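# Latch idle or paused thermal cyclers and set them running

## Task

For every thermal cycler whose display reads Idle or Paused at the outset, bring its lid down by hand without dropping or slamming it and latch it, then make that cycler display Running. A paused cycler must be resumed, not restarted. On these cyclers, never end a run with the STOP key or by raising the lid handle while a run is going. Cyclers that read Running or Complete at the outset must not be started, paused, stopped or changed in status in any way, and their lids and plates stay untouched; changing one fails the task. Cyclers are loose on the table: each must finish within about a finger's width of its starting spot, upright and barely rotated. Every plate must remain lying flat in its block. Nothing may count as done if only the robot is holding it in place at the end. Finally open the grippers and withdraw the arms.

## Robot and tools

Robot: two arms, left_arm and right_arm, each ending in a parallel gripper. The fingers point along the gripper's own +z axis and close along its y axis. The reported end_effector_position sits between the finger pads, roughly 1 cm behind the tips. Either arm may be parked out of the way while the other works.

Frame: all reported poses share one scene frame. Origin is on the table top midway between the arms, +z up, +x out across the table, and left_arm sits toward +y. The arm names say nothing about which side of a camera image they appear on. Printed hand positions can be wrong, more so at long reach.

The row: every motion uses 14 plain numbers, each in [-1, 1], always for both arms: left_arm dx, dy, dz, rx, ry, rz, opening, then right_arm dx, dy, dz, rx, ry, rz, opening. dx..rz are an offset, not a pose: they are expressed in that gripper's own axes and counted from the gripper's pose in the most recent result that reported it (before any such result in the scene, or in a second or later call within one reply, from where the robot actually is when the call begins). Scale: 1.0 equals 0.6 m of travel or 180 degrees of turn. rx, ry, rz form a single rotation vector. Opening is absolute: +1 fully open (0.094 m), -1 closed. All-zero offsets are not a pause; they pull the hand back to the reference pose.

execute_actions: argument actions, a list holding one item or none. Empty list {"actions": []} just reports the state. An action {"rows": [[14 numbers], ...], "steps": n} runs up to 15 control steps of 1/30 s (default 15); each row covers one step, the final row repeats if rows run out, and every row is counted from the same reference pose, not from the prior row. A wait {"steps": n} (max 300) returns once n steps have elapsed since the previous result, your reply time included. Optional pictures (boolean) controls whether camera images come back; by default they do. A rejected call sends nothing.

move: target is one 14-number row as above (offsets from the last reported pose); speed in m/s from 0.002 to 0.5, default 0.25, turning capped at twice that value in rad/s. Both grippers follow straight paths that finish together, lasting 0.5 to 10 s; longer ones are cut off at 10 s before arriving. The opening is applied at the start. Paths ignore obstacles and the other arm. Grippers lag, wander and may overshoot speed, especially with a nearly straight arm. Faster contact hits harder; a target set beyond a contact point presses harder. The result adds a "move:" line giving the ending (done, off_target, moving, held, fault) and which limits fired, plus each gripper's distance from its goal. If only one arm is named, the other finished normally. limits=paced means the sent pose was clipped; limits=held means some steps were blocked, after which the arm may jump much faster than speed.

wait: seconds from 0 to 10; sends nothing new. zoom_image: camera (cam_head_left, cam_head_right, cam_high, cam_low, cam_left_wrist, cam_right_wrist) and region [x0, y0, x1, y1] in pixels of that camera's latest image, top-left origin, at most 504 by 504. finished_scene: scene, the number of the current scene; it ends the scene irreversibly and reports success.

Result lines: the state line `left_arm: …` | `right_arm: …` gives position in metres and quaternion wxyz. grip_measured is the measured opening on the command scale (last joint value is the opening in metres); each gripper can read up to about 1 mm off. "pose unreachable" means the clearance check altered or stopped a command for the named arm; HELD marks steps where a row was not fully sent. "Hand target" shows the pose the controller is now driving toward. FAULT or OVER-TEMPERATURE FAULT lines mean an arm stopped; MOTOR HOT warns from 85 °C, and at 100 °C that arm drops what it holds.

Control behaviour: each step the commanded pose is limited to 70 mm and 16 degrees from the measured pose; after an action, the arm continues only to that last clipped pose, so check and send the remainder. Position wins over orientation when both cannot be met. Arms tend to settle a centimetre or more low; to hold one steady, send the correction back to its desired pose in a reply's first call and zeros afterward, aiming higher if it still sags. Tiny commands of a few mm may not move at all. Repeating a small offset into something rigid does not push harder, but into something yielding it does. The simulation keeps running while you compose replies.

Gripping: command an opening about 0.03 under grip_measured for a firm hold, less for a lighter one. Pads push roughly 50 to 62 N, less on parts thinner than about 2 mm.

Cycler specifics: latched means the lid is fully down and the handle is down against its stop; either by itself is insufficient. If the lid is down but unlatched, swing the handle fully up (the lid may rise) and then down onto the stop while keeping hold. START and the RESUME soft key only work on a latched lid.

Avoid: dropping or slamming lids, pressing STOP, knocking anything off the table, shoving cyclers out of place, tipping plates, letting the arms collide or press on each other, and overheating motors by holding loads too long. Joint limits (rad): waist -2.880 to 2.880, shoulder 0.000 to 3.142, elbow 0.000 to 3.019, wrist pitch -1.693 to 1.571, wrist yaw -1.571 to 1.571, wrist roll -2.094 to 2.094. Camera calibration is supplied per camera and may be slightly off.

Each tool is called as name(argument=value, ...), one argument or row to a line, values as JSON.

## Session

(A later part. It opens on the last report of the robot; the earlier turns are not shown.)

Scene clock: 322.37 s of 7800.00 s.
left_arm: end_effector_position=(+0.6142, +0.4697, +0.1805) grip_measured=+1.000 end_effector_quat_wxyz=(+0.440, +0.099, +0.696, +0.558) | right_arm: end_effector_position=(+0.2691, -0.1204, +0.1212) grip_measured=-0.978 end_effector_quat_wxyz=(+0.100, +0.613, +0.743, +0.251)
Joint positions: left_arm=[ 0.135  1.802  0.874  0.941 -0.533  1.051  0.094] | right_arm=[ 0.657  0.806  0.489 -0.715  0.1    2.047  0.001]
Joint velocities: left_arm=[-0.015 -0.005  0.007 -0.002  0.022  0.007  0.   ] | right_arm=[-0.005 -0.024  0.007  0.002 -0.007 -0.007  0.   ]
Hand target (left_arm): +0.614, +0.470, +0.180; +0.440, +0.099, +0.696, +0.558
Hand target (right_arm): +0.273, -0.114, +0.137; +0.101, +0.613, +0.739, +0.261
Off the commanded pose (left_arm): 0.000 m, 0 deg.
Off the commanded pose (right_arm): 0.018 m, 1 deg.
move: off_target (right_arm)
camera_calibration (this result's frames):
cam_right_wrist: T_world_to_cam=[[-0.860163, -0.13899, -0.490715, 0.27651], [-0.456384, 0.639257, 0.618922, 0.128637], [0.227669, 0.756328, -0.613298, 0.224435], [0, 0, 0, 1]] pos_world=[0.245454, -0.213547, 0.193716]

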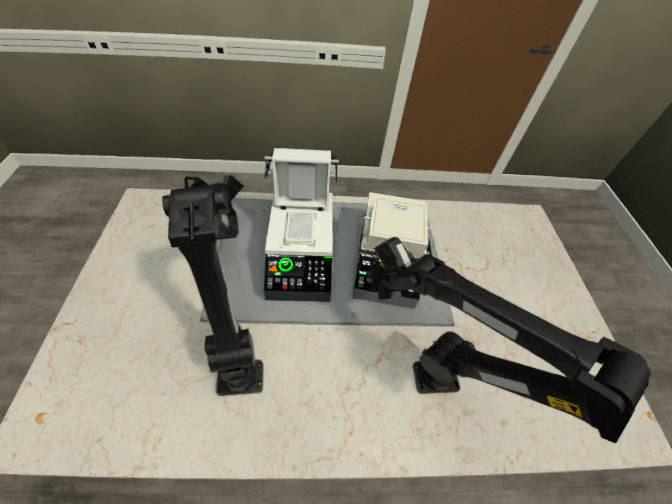

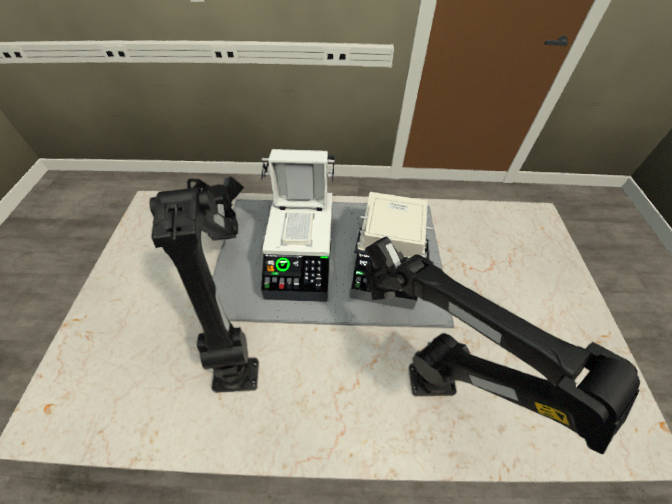

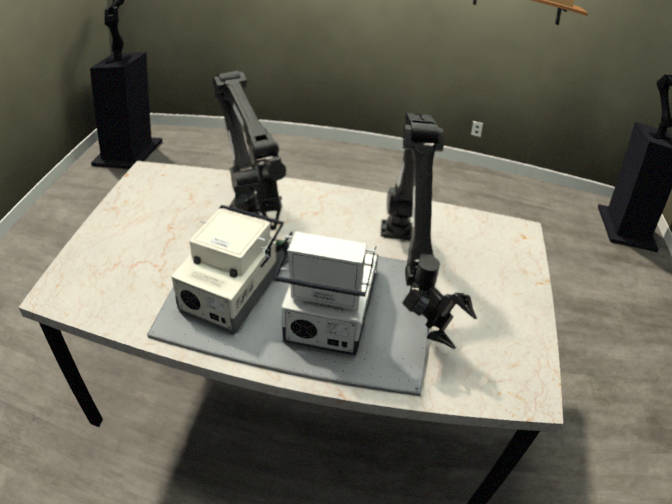

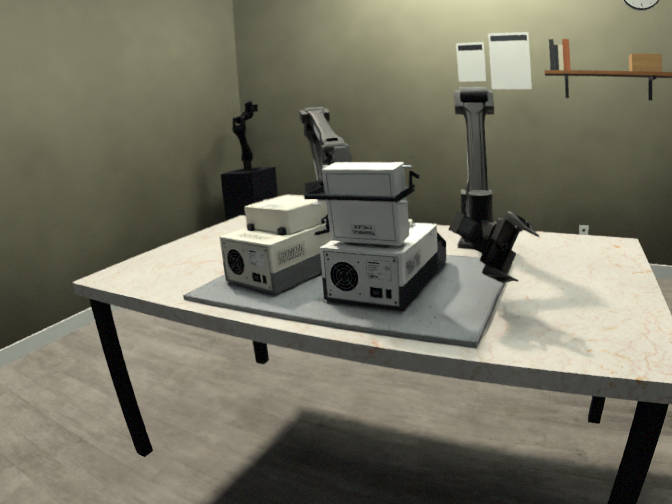

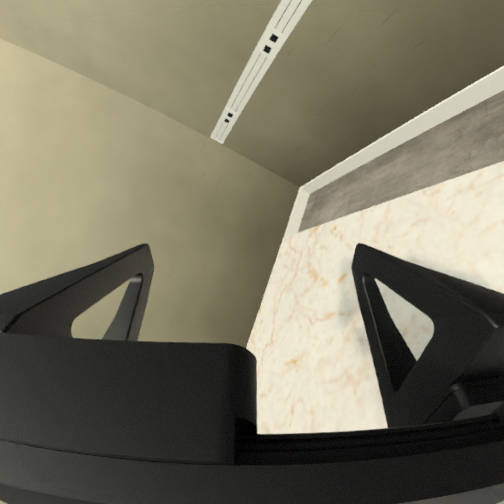

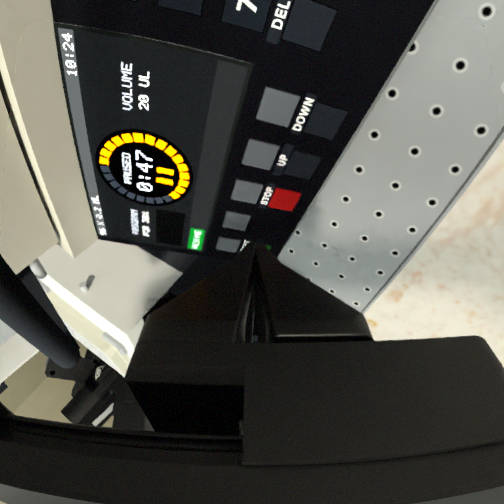

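move(
  target=[0,0,0,0,0,0,1,-0.014,0.02,0.082,0,0,0,-1],
  speed=0.02,
)

move(
  target=[0,0,0,0,0,0,1,0,0,-0.07,0,0,0,-1],
  speed=0.06,
)

Scene clock: 333.80 s of 7800.00 s.
left_arm: end_effector_position=(+0.6142, +0.4697, +0.1805) grip_measured=+1.000 end_effector_quat_wxyz=(+0.440, +0.099, +0.696, +0.558) | right_arm: end_effector_position=(+0.2919, -0.1081, +0.1016) grip_measured=-0.978 end_effector_quat_wxyz=(+0.090, +0.607, +0.745, +0.263)
Joint positions: left_arm=[ 0.135  1.802  0.874  0.941 -0.533  1.051  0.094] | right_arm=[ 0.616  0.923  0.479 -0.566  0.051  2.006  0.001]
Joint velocities: left_arm=[-0.005 -0.005 -0.022 -0.012  0.007 -0.022  0.   ] | right_arm=[-0.015 -0.015 -0.007  0.007  0.007  0.022 -0.   ]
Hand target (left_arm): +0.614, +0.470, +0.180; +0.440, +0.099, +0.696, +0.558
Hand target (right_arm): +0.301, -0.115, +0.085; +0.100, +0.613, +0.743, +0.249
Off the commanded pose (left_arm): 0.000 m, 0 deg.
Off the commanded pose (right_arm): 0.022 m, 2 deg.
After step 90, 5.63 s passed at rest.
move: off_target (right_arm)
camera_calibration (this result's frames):
cam_right_wrist: T_world_to_cam=[[-0.855901, -0.140785, -0.497607, 0.287461], [-0.470151, 0.612601, 0.635357, 0.142689], [0.215386, 0.777753, -0.590516, 0.201474], [0, 0, 0, 1]] pos_world=[0.269729, -0.203638, 0.171358]

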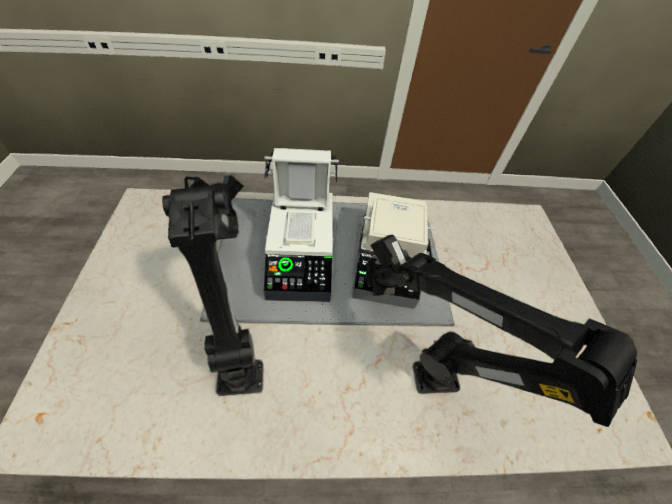

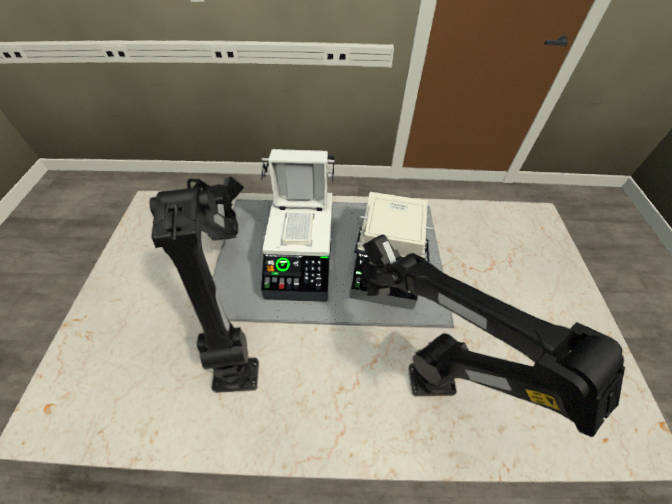

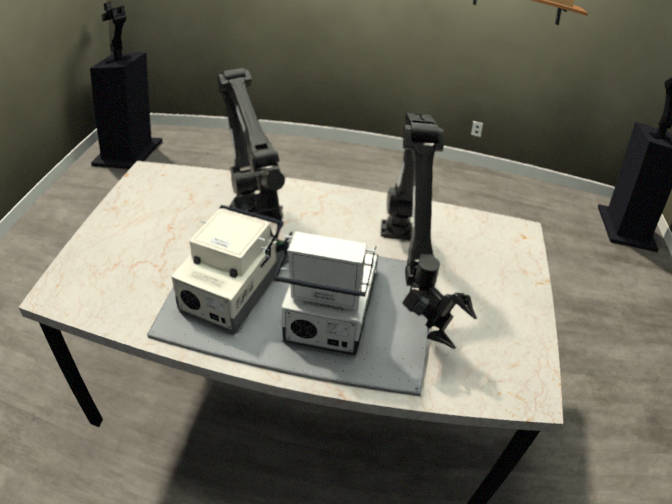

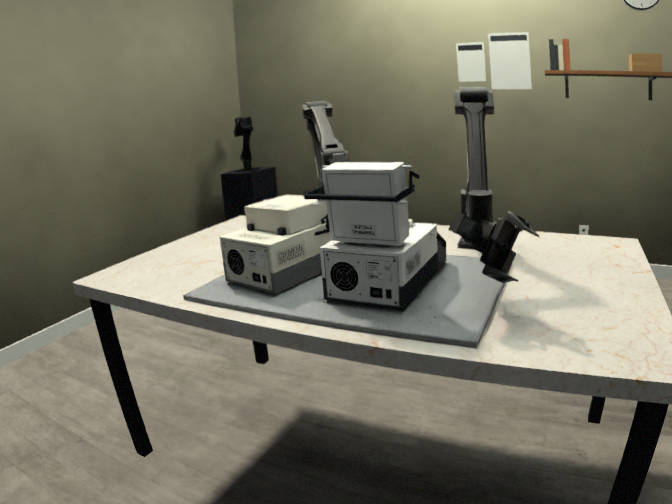

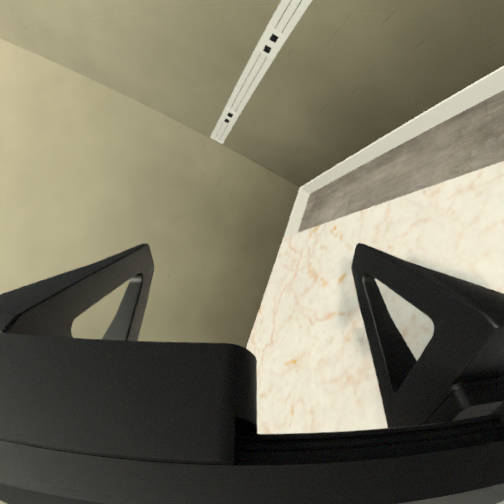

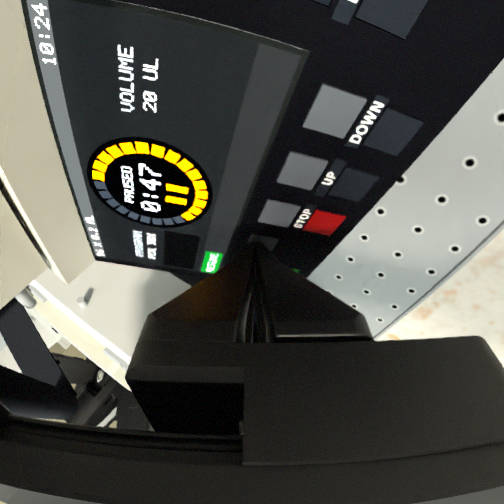

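Scene clock: 334.80 s of 7800.00 s.
left_arm: end_effector_position=(+0.6142, +0.4697, +0.1805) grip_measured=+1.000 end_effector_quat_wxyz=(+0.440, +0.099, +0.696, +0.558) | right_arm: end_effector_position=(+0.2681, -0.1260, +0.1202) grip_measured=-0.978 end_effector_quat_wxyz=(+0.088, +0.608, +0.747, +0.254)
Joint positions: left_arm=[ 0.135  1.802  0.874  0.941 -0.533  1.051  0.094] | right_arm=[ 0.616  0.789  0.479 -0.72   0.051  2.006  0.001]
Joint velocities: left_arm=[-0.005 -0.005 -0.007 -0.007 -0.022 -0.051  0.   ] | right_arm=[ 0.005 -0.015  0.002 -0.012  0.007 -0.081 -0.   ]
Hand target (left_arm): +0.614, +0.470, +0.180; +0.440, +0.099, +0.696, +0.558
Hand target (right_arm): +0.273, -0.121, +0.137; +0.090, +0.607, +0.745, +0.264
Off the commanded pose (left_arm): 0.000 m, 0 deg.
Off the commanded pose (right_arm): 0.019 m, 1 deg.
move: off_target (right_arm)
camera_calibration (this result's frames):
cam_right_wrist: T_world_to_cam=[[-0.863776, -0.147179, -0.481902, 0.273323], [-0.460184, 0.619977, 0.635499, 0.128923], [0.205236, 0.770692, -0.603251, 0.234898], [0, 0, 0, 1]] pos_world=[0.247209, -0.220736, 0.191487]

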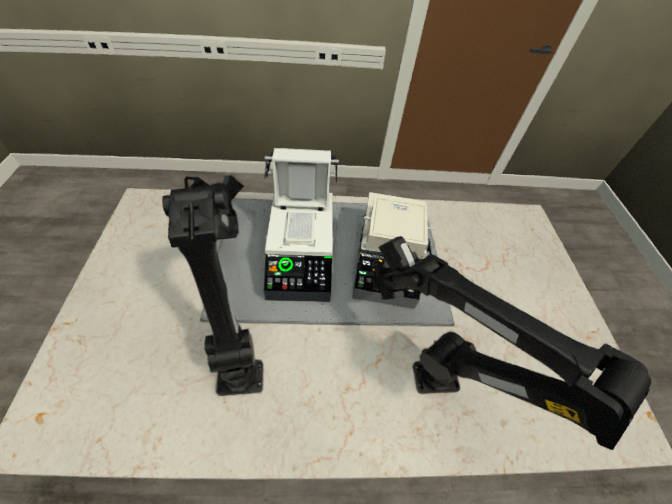

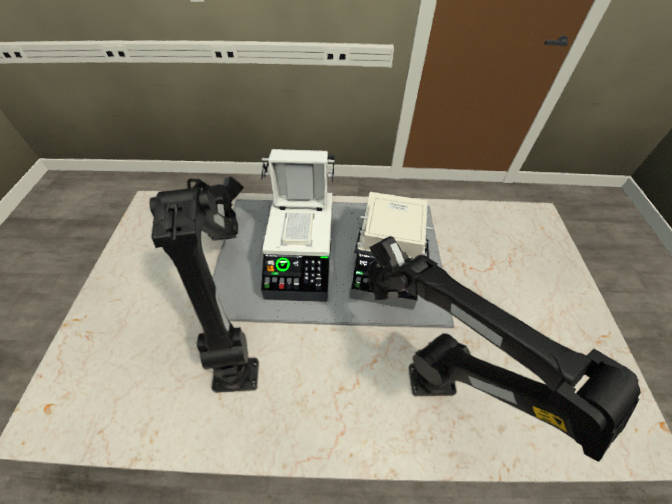

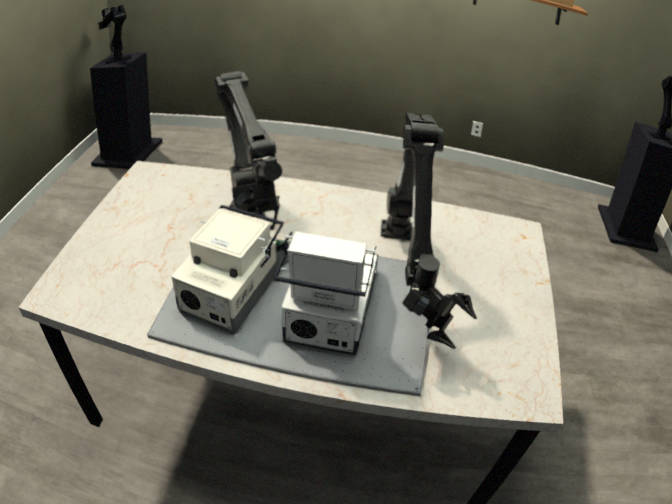

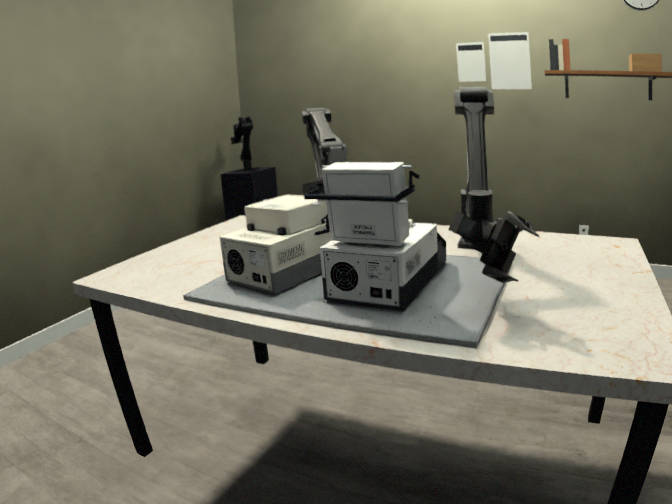

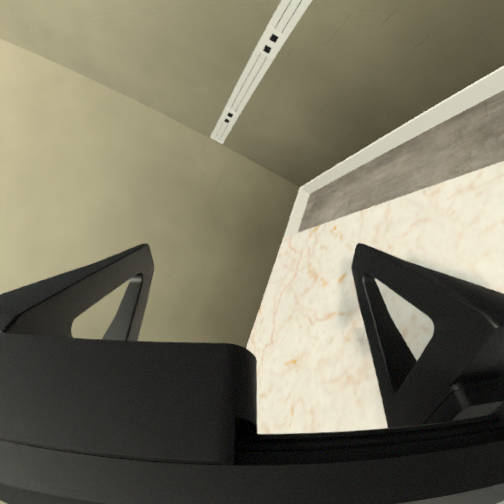

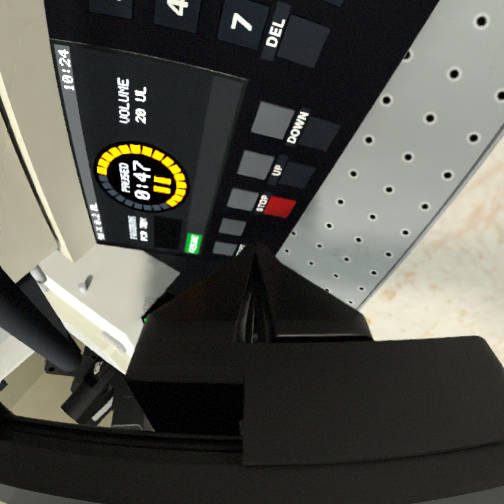

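move(
  target=[0,0,0,0,0,0,1,-0.1,0.05,-0.2,0,0,0,-1],
  speed=0.1,
)

zoom_image(
  camera="cam_high",
  region=[160, 190, 320, 340],
)

zoom_image(
  camera="cam_head_right",
  region=[330, 180, 450, 310],
)

Scene clock: 347.33 s of 7800.00 s.
left_arm: end_effector_position=(+0.6142, +0.4697, +0.1805) grip_measured=+1.000 end_effector_quat_wxyz=(+0.440, +0.099, +0.696, +0.558) | right_arm: end_effector_position=(+0.2519, -0.2133, +0.2005) grip_measured=-0.978 end_effector_quat_wxyz=(+0.075, +0.617, +0.747, +0.237)
Joint positions: left_arm=[ 0.135  1.802  0.874  0.941 -0.533  1.051  0.094] | right_arm=[ 0.214  0.58   0.638 -1.148 -0.154  1.671  0.001]
Joint velocities: left_arm=[-0.005  0.015  0.007  0.002 -0.037 -0.037  0.   ] | right_arm=[-0.015  0.005  0.002  0.012 -0.022  0.051 -0.   ]
Hand target (left_arm): +0.614, +0.470, +0.180; +0.440, +0.099, +0.696, +0.558
Hand target (right_arm): +0.257, -0.213, +0.225; +0.087, +0.609, +0.747, +0.251
Off the commanded pose (left_arm): 0.000 m, 0 deg.
Off the commanded pose (right_arm): 0.027 m, 3 deg.
After step 90, 7.67 s passed at rest.
move: off_target (right_arm)
camera_calibration (this result's frames):
cam_right_wrist: T_world_to_cam=[[-0.885823, -0.141275, -0.441994, 0.283991], [-0.425031, 0.629234, 0.650703, 0.114653], [0.186189, 0.764268, -0.617436, 0.360275], [0, 0, 0, 1]] pos_world=[0.233217, -0.30737, 0.273364]

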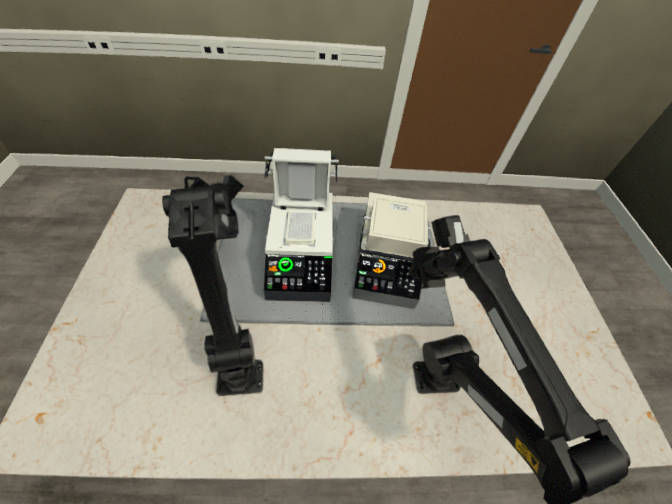

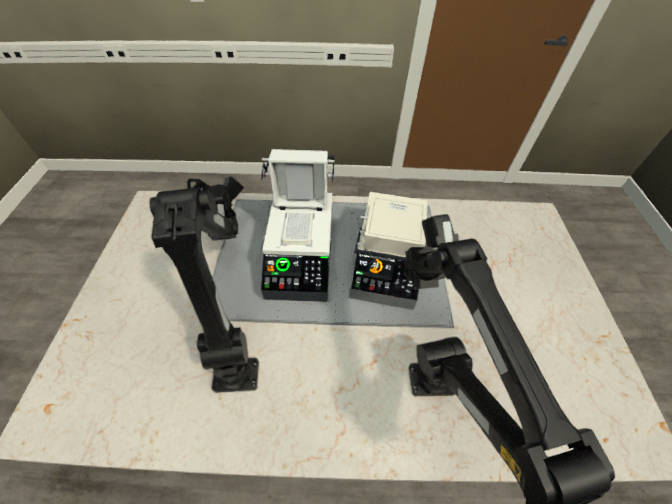

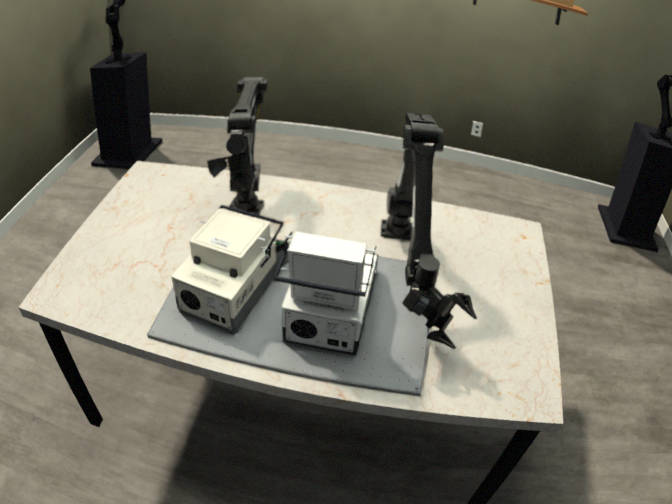

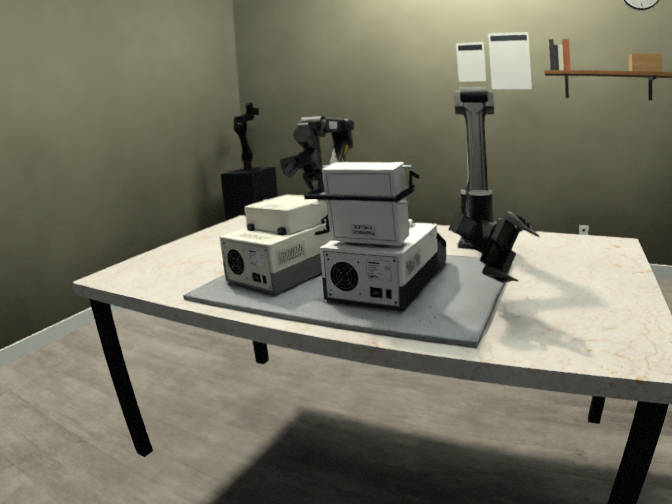

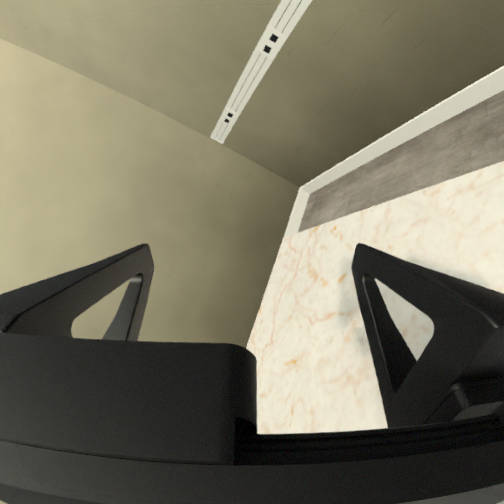

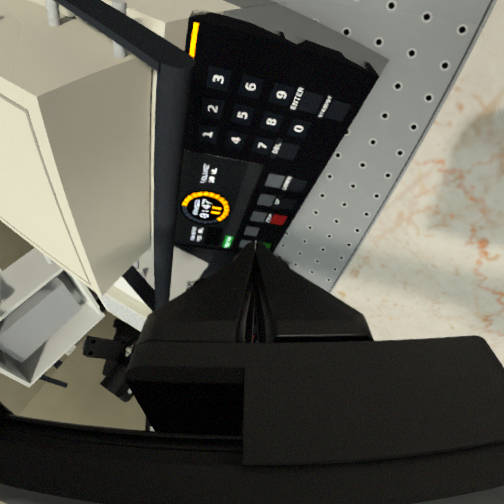

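Region (160, 190, 320, 340) of cam_high's 672x504 image, scaled by 3.150, with more detail than that image has; it fills the top 472 rows of this view, and the rest is white.

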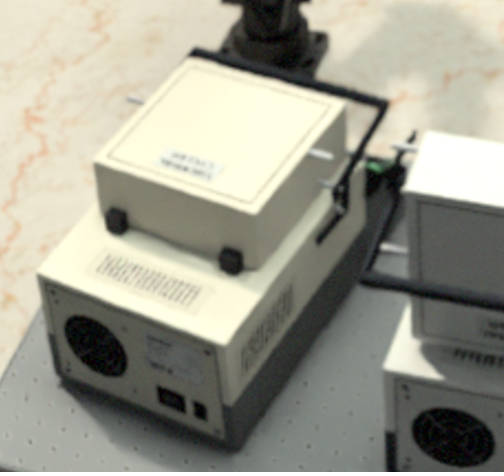

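Region (330, 180, 450, 310) of cam_head_right's 672x504 image, scaled by 3.877, with more detail than that image has; it fills the left 465 columns of this view, and the rest is white.

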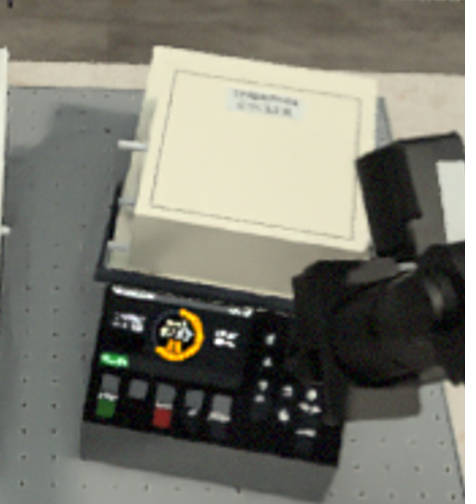

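move(
  target=[0,0,0,0,0,0,1,-0.015,0.1,0.045,0,0,0,-0.85],
  speed=0.05,
)

Scene clock: 355.57 s of 7800.00 s.
left_arm: end_effector_position=(+0.6142, +0.4697, +0.1805) grip_measured=+1.000 end_effector_quat_wxyz=(+0.440, +0.099, +0.696, +0.558) | right_arm: end_effector_position=(+0.2908, -0.2091, +0.1750) grip_measured=-0.852 end_effector_quat_wxyz=(+0.049, +0.628, +0.748, +0.209)
Joint positions: left_arm=[ 0.135  1.802  0.874  0.941 -0.533  1.051  0.094] | right_arm=[ 0.181  0.78   0.66  -1.051 -0.174  1.65   0.007]
Joint velocities: left_arm=[-0.005 -0.024  0.022 -0.012 -0.022  0.051  0.   ] | right_arm=[-0.005 -0.005 -0.017  0.007 -0.095 -0.007 -0.   ]
Hand target (left_arm): +0.614, +0.470, +0.180; +0.440, +0.099, +0.696, +0.558
Hand target (right_arm): +0.315, -0.207, +0.203; +0.075, +0.617, +0.746, +0.237
Off the commanded pose (left_arm): 0.000 m, 0 deg.
Off the commanded pose (right_arm): 0.038 m, 5 deg.
After step 90, 3.67 s passed at rest.
move: off_target (right_arm)
camera_calibration (this result's frames):
cam_right_wrist: T_world_to_cam=[[-0.918356, -0.139574, -0.370327, 0.305012], [-0.369506, 0.637519, 0.676043, 0.126248], [0.141732, 0.757686, -0.637043, 0.349014], [0, 0, 0, 1]] pos_world=[0.277293, -0.302357, 0.249942]

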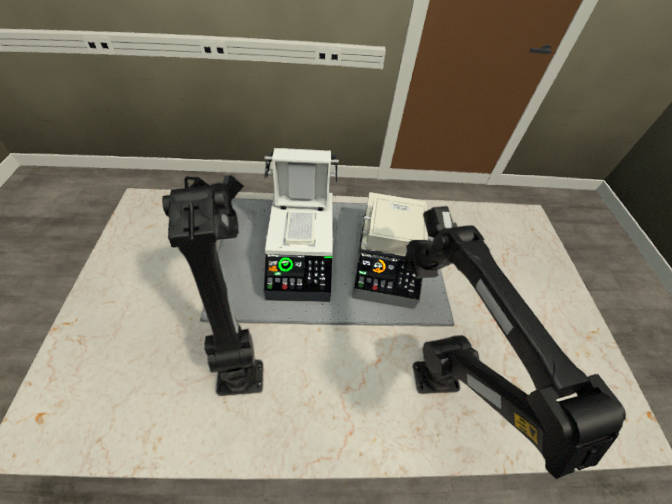

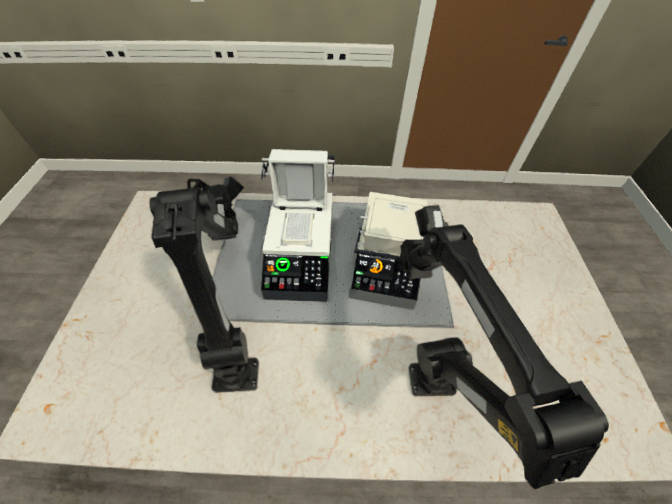

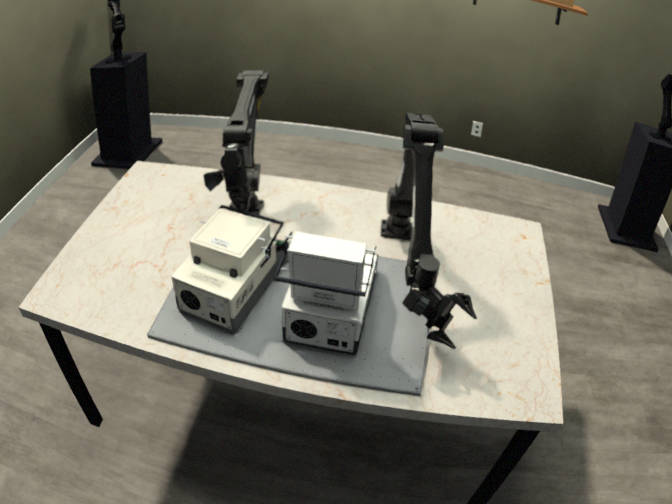

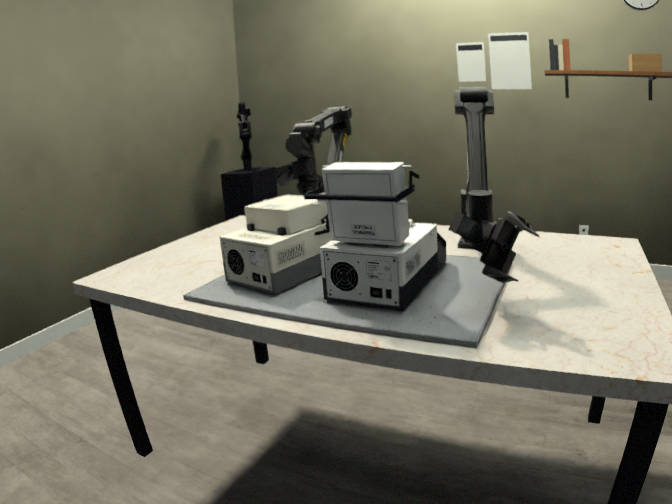

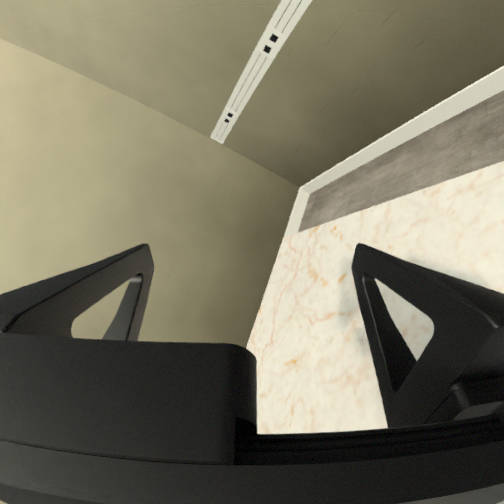

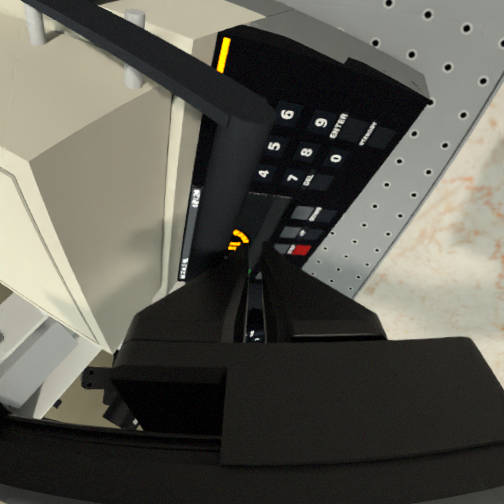

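move(
  target=[0,0,0,0,0,0,1,0.01,0.02,-0.09,0,0,0,-0.85],
  speed=0.05,
)

move(
  target=[0,0,0,0,0,0,1,0,0.07,0.0,0,0,0,-0.85],
  speed=0.04,
)

Scene clock: 362.27 s of 7800.00 s.
left_arm: end_effector_position=(+0.6142, +0.4697, +0.1805) grip_measured=+1.000 end_effector_quat_wxyz=(+0.440, +0.099, +0.696, +0.558) | right_arm: end_effector_position=(+0.2749, -0.2158, +0.2041) grip_measured=-0.852 end_effector_quat_wxyz=(+0.036, +0.634, +0.748, +0.193)
Joint positions: left_arm=[ 0.135  1.802  0.874  0.941 -0.533  1.051  0.094] | right_arm=[ 0.166  0.748  0.733 -1.201 -0.179  1.643  0.007]
Joint velocities: left_arm=[-0.015  0.005 -0.022 -0.022 -0.007 -0.037  0.   ] | right_arm=[-0.005 -0.015  0.007  0.007 -0.022 -0.037 -0.   ]
Hand target (left_arm): +0.614, +0.470, +0.180; +0.440, +0.099, +0.696, +0.558
Hand target (right_arm): +0.282, -0.216, +0.229; +0.049, +0.628, +0.748, +0.209
Off the commanded pose (left_arm): 0.000 m, 0 deg.
Off the commanded pose (right_arm): 0.027 m, 2 deg.
After step 90, 2.30 s passed at rest.
move: off_target (right_arm)
camera_calibration (this result's frames):
cam_right_wrist: T_world_to_cam=[[-0.934012, -0.135746, -0.330446, 0.297195], [-0.336566, 0.644483, 0.686561, 0.095312], [0.119769, 0.752473, -0.647642, 0.381959], [0, 0, 0, 1]] pos_world=[0.263915, -0.308498, 0.280142]

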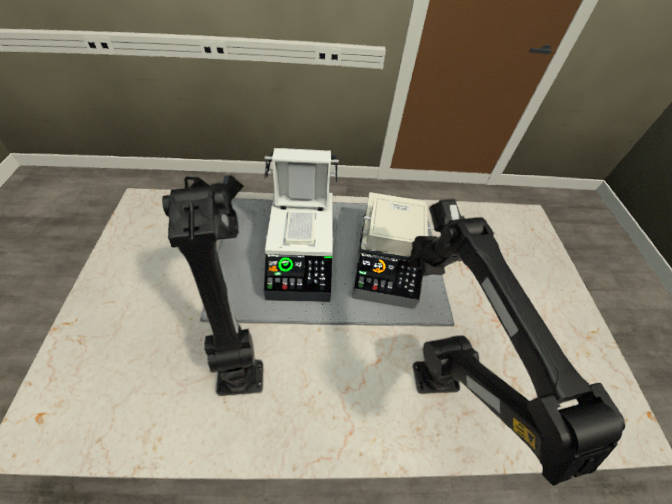

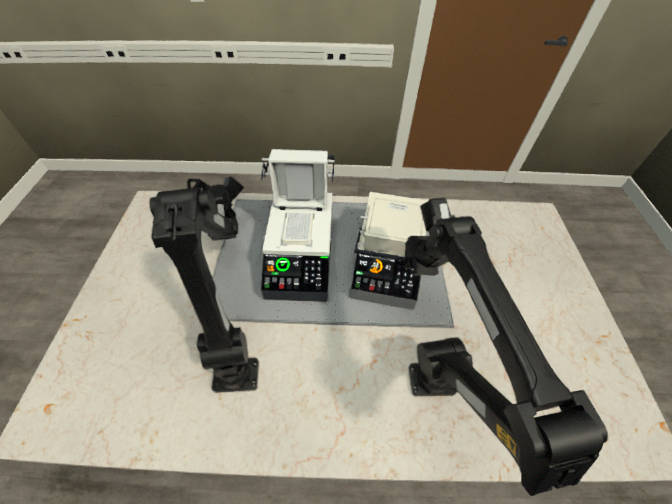

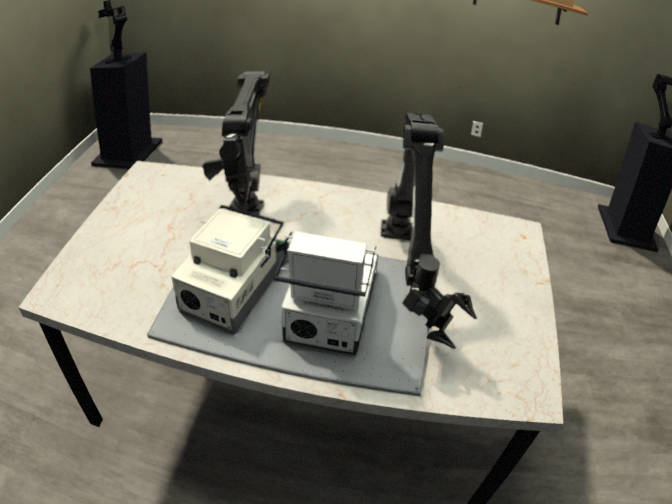

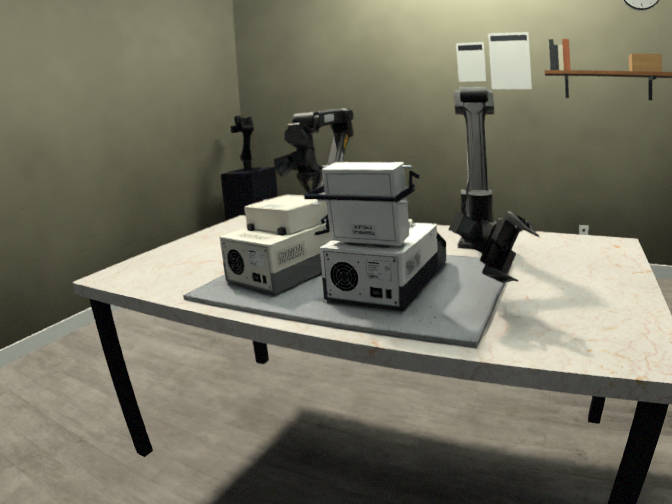

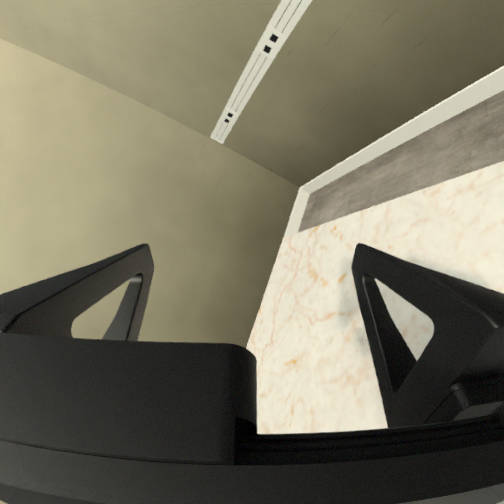

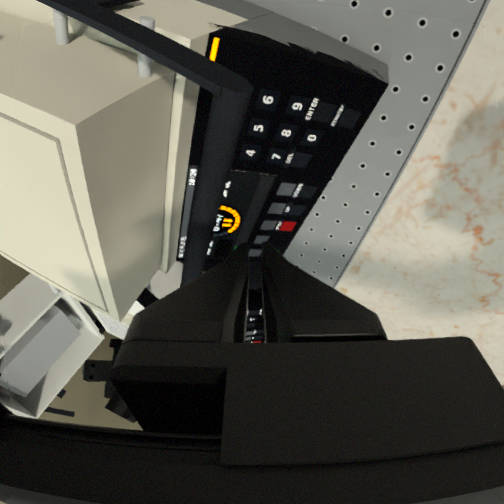

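Scene clock: 363.53 s of 7800.00 s.
left_arm: end_effector_position=(+0.6142, +0.4697, +0.1805) grip_measured=+1.000 end_effector_quat_wxyz=(+0.440, +0.099, +0.696, +0.558) | right_arm: end_effector_position=(+0.2909, -0.2125, +0.1944) grip_measured=-0.852 end_effector_quat_wxyz=(+0.014, +0.641, +0.749, +0.167)
Joint positions: left_arm=[ 0.135  1.802  0.874  0.941 -0.533  1.051  0.094] | right_arm=[ 0.164  0.853  0.767 -1.199 -0.182  1.643  0.007]
Joint velocities: left_arm=[-0.005 -0.015 -0.002 -0.012 -0.007 -0.022  0.   ] | right_arm=[-0.005  0.005 -0.007 -0.012 -0.037  0.022 -0.001]
Hand target (left_arm): +0.614, +0.470, +0.180; +0.440, +0.099, +0.696, +0.558
Hand target (right_arm): +0.312, -0.211, +0.219; +0.036, +0.634, +0.748, +0.193
Off the commanded pose (left_arm): 0.000 m, 0 deg.
Off the commanded pose (right_arm): 0.033 m, 4 deg.
move: off_target (right_arm)
camera_calibration (this result's frames):
cam_right_wrist: T_world_to_cam=[[-0.954485, -0.138511, -0.264145, 0.30184], [-0.28858, 0.652658, 0.700542, 0.0902889], [0.0753635, 0.744884, -0.662924, 0.385512], [0, 0, 0, 1]] pos_world=[0.285104, -0.304282, 0.272044]

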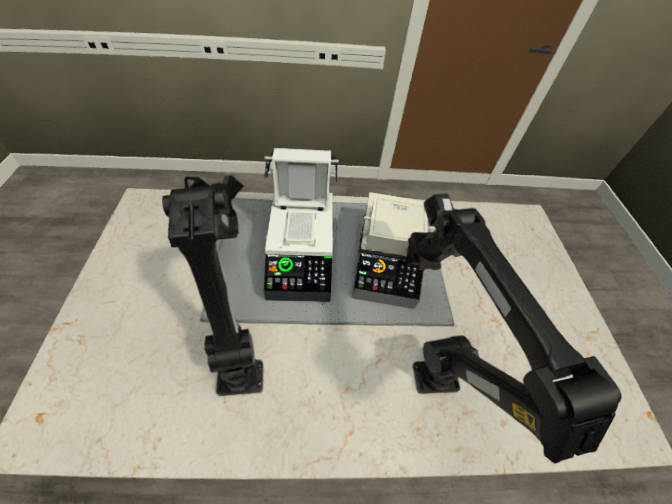

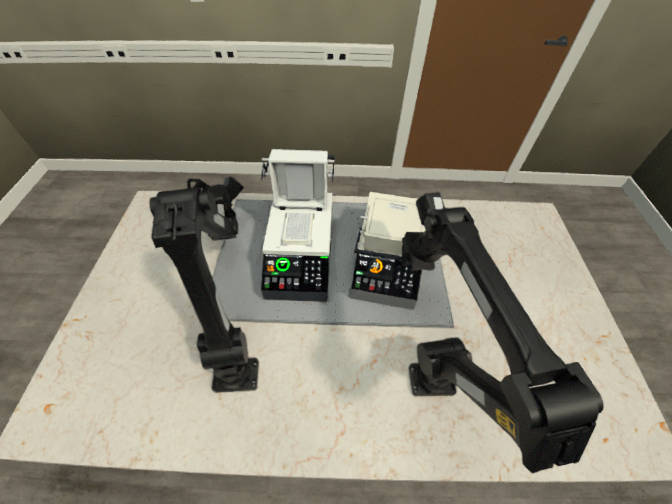

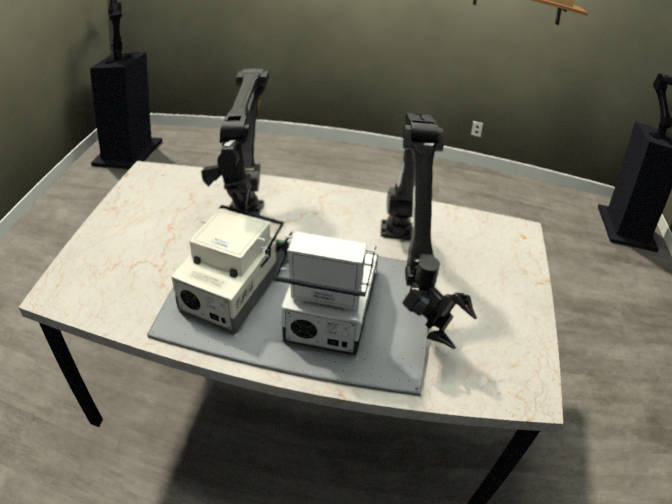

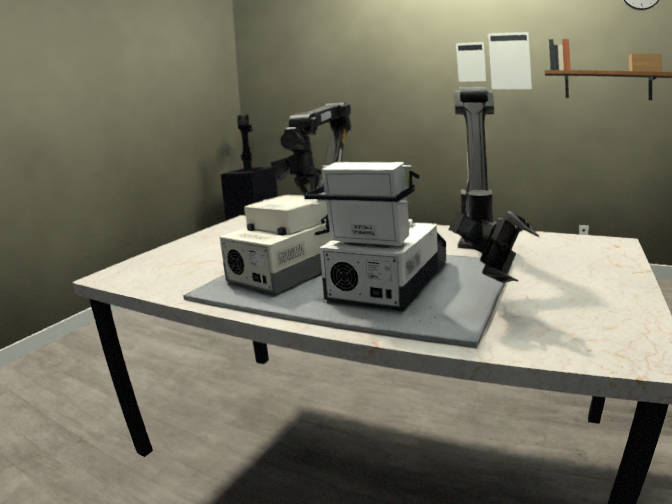

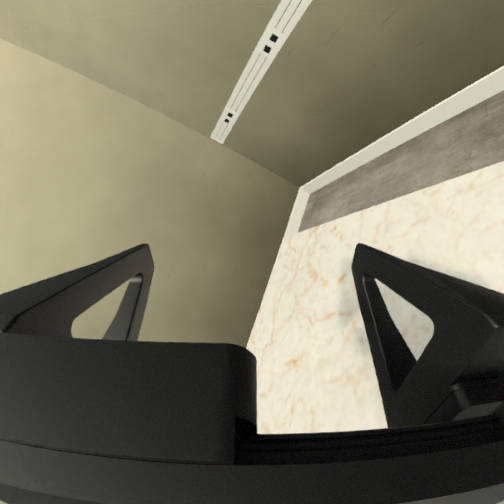

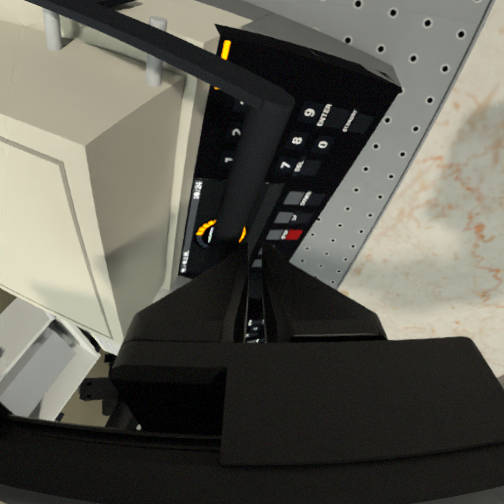

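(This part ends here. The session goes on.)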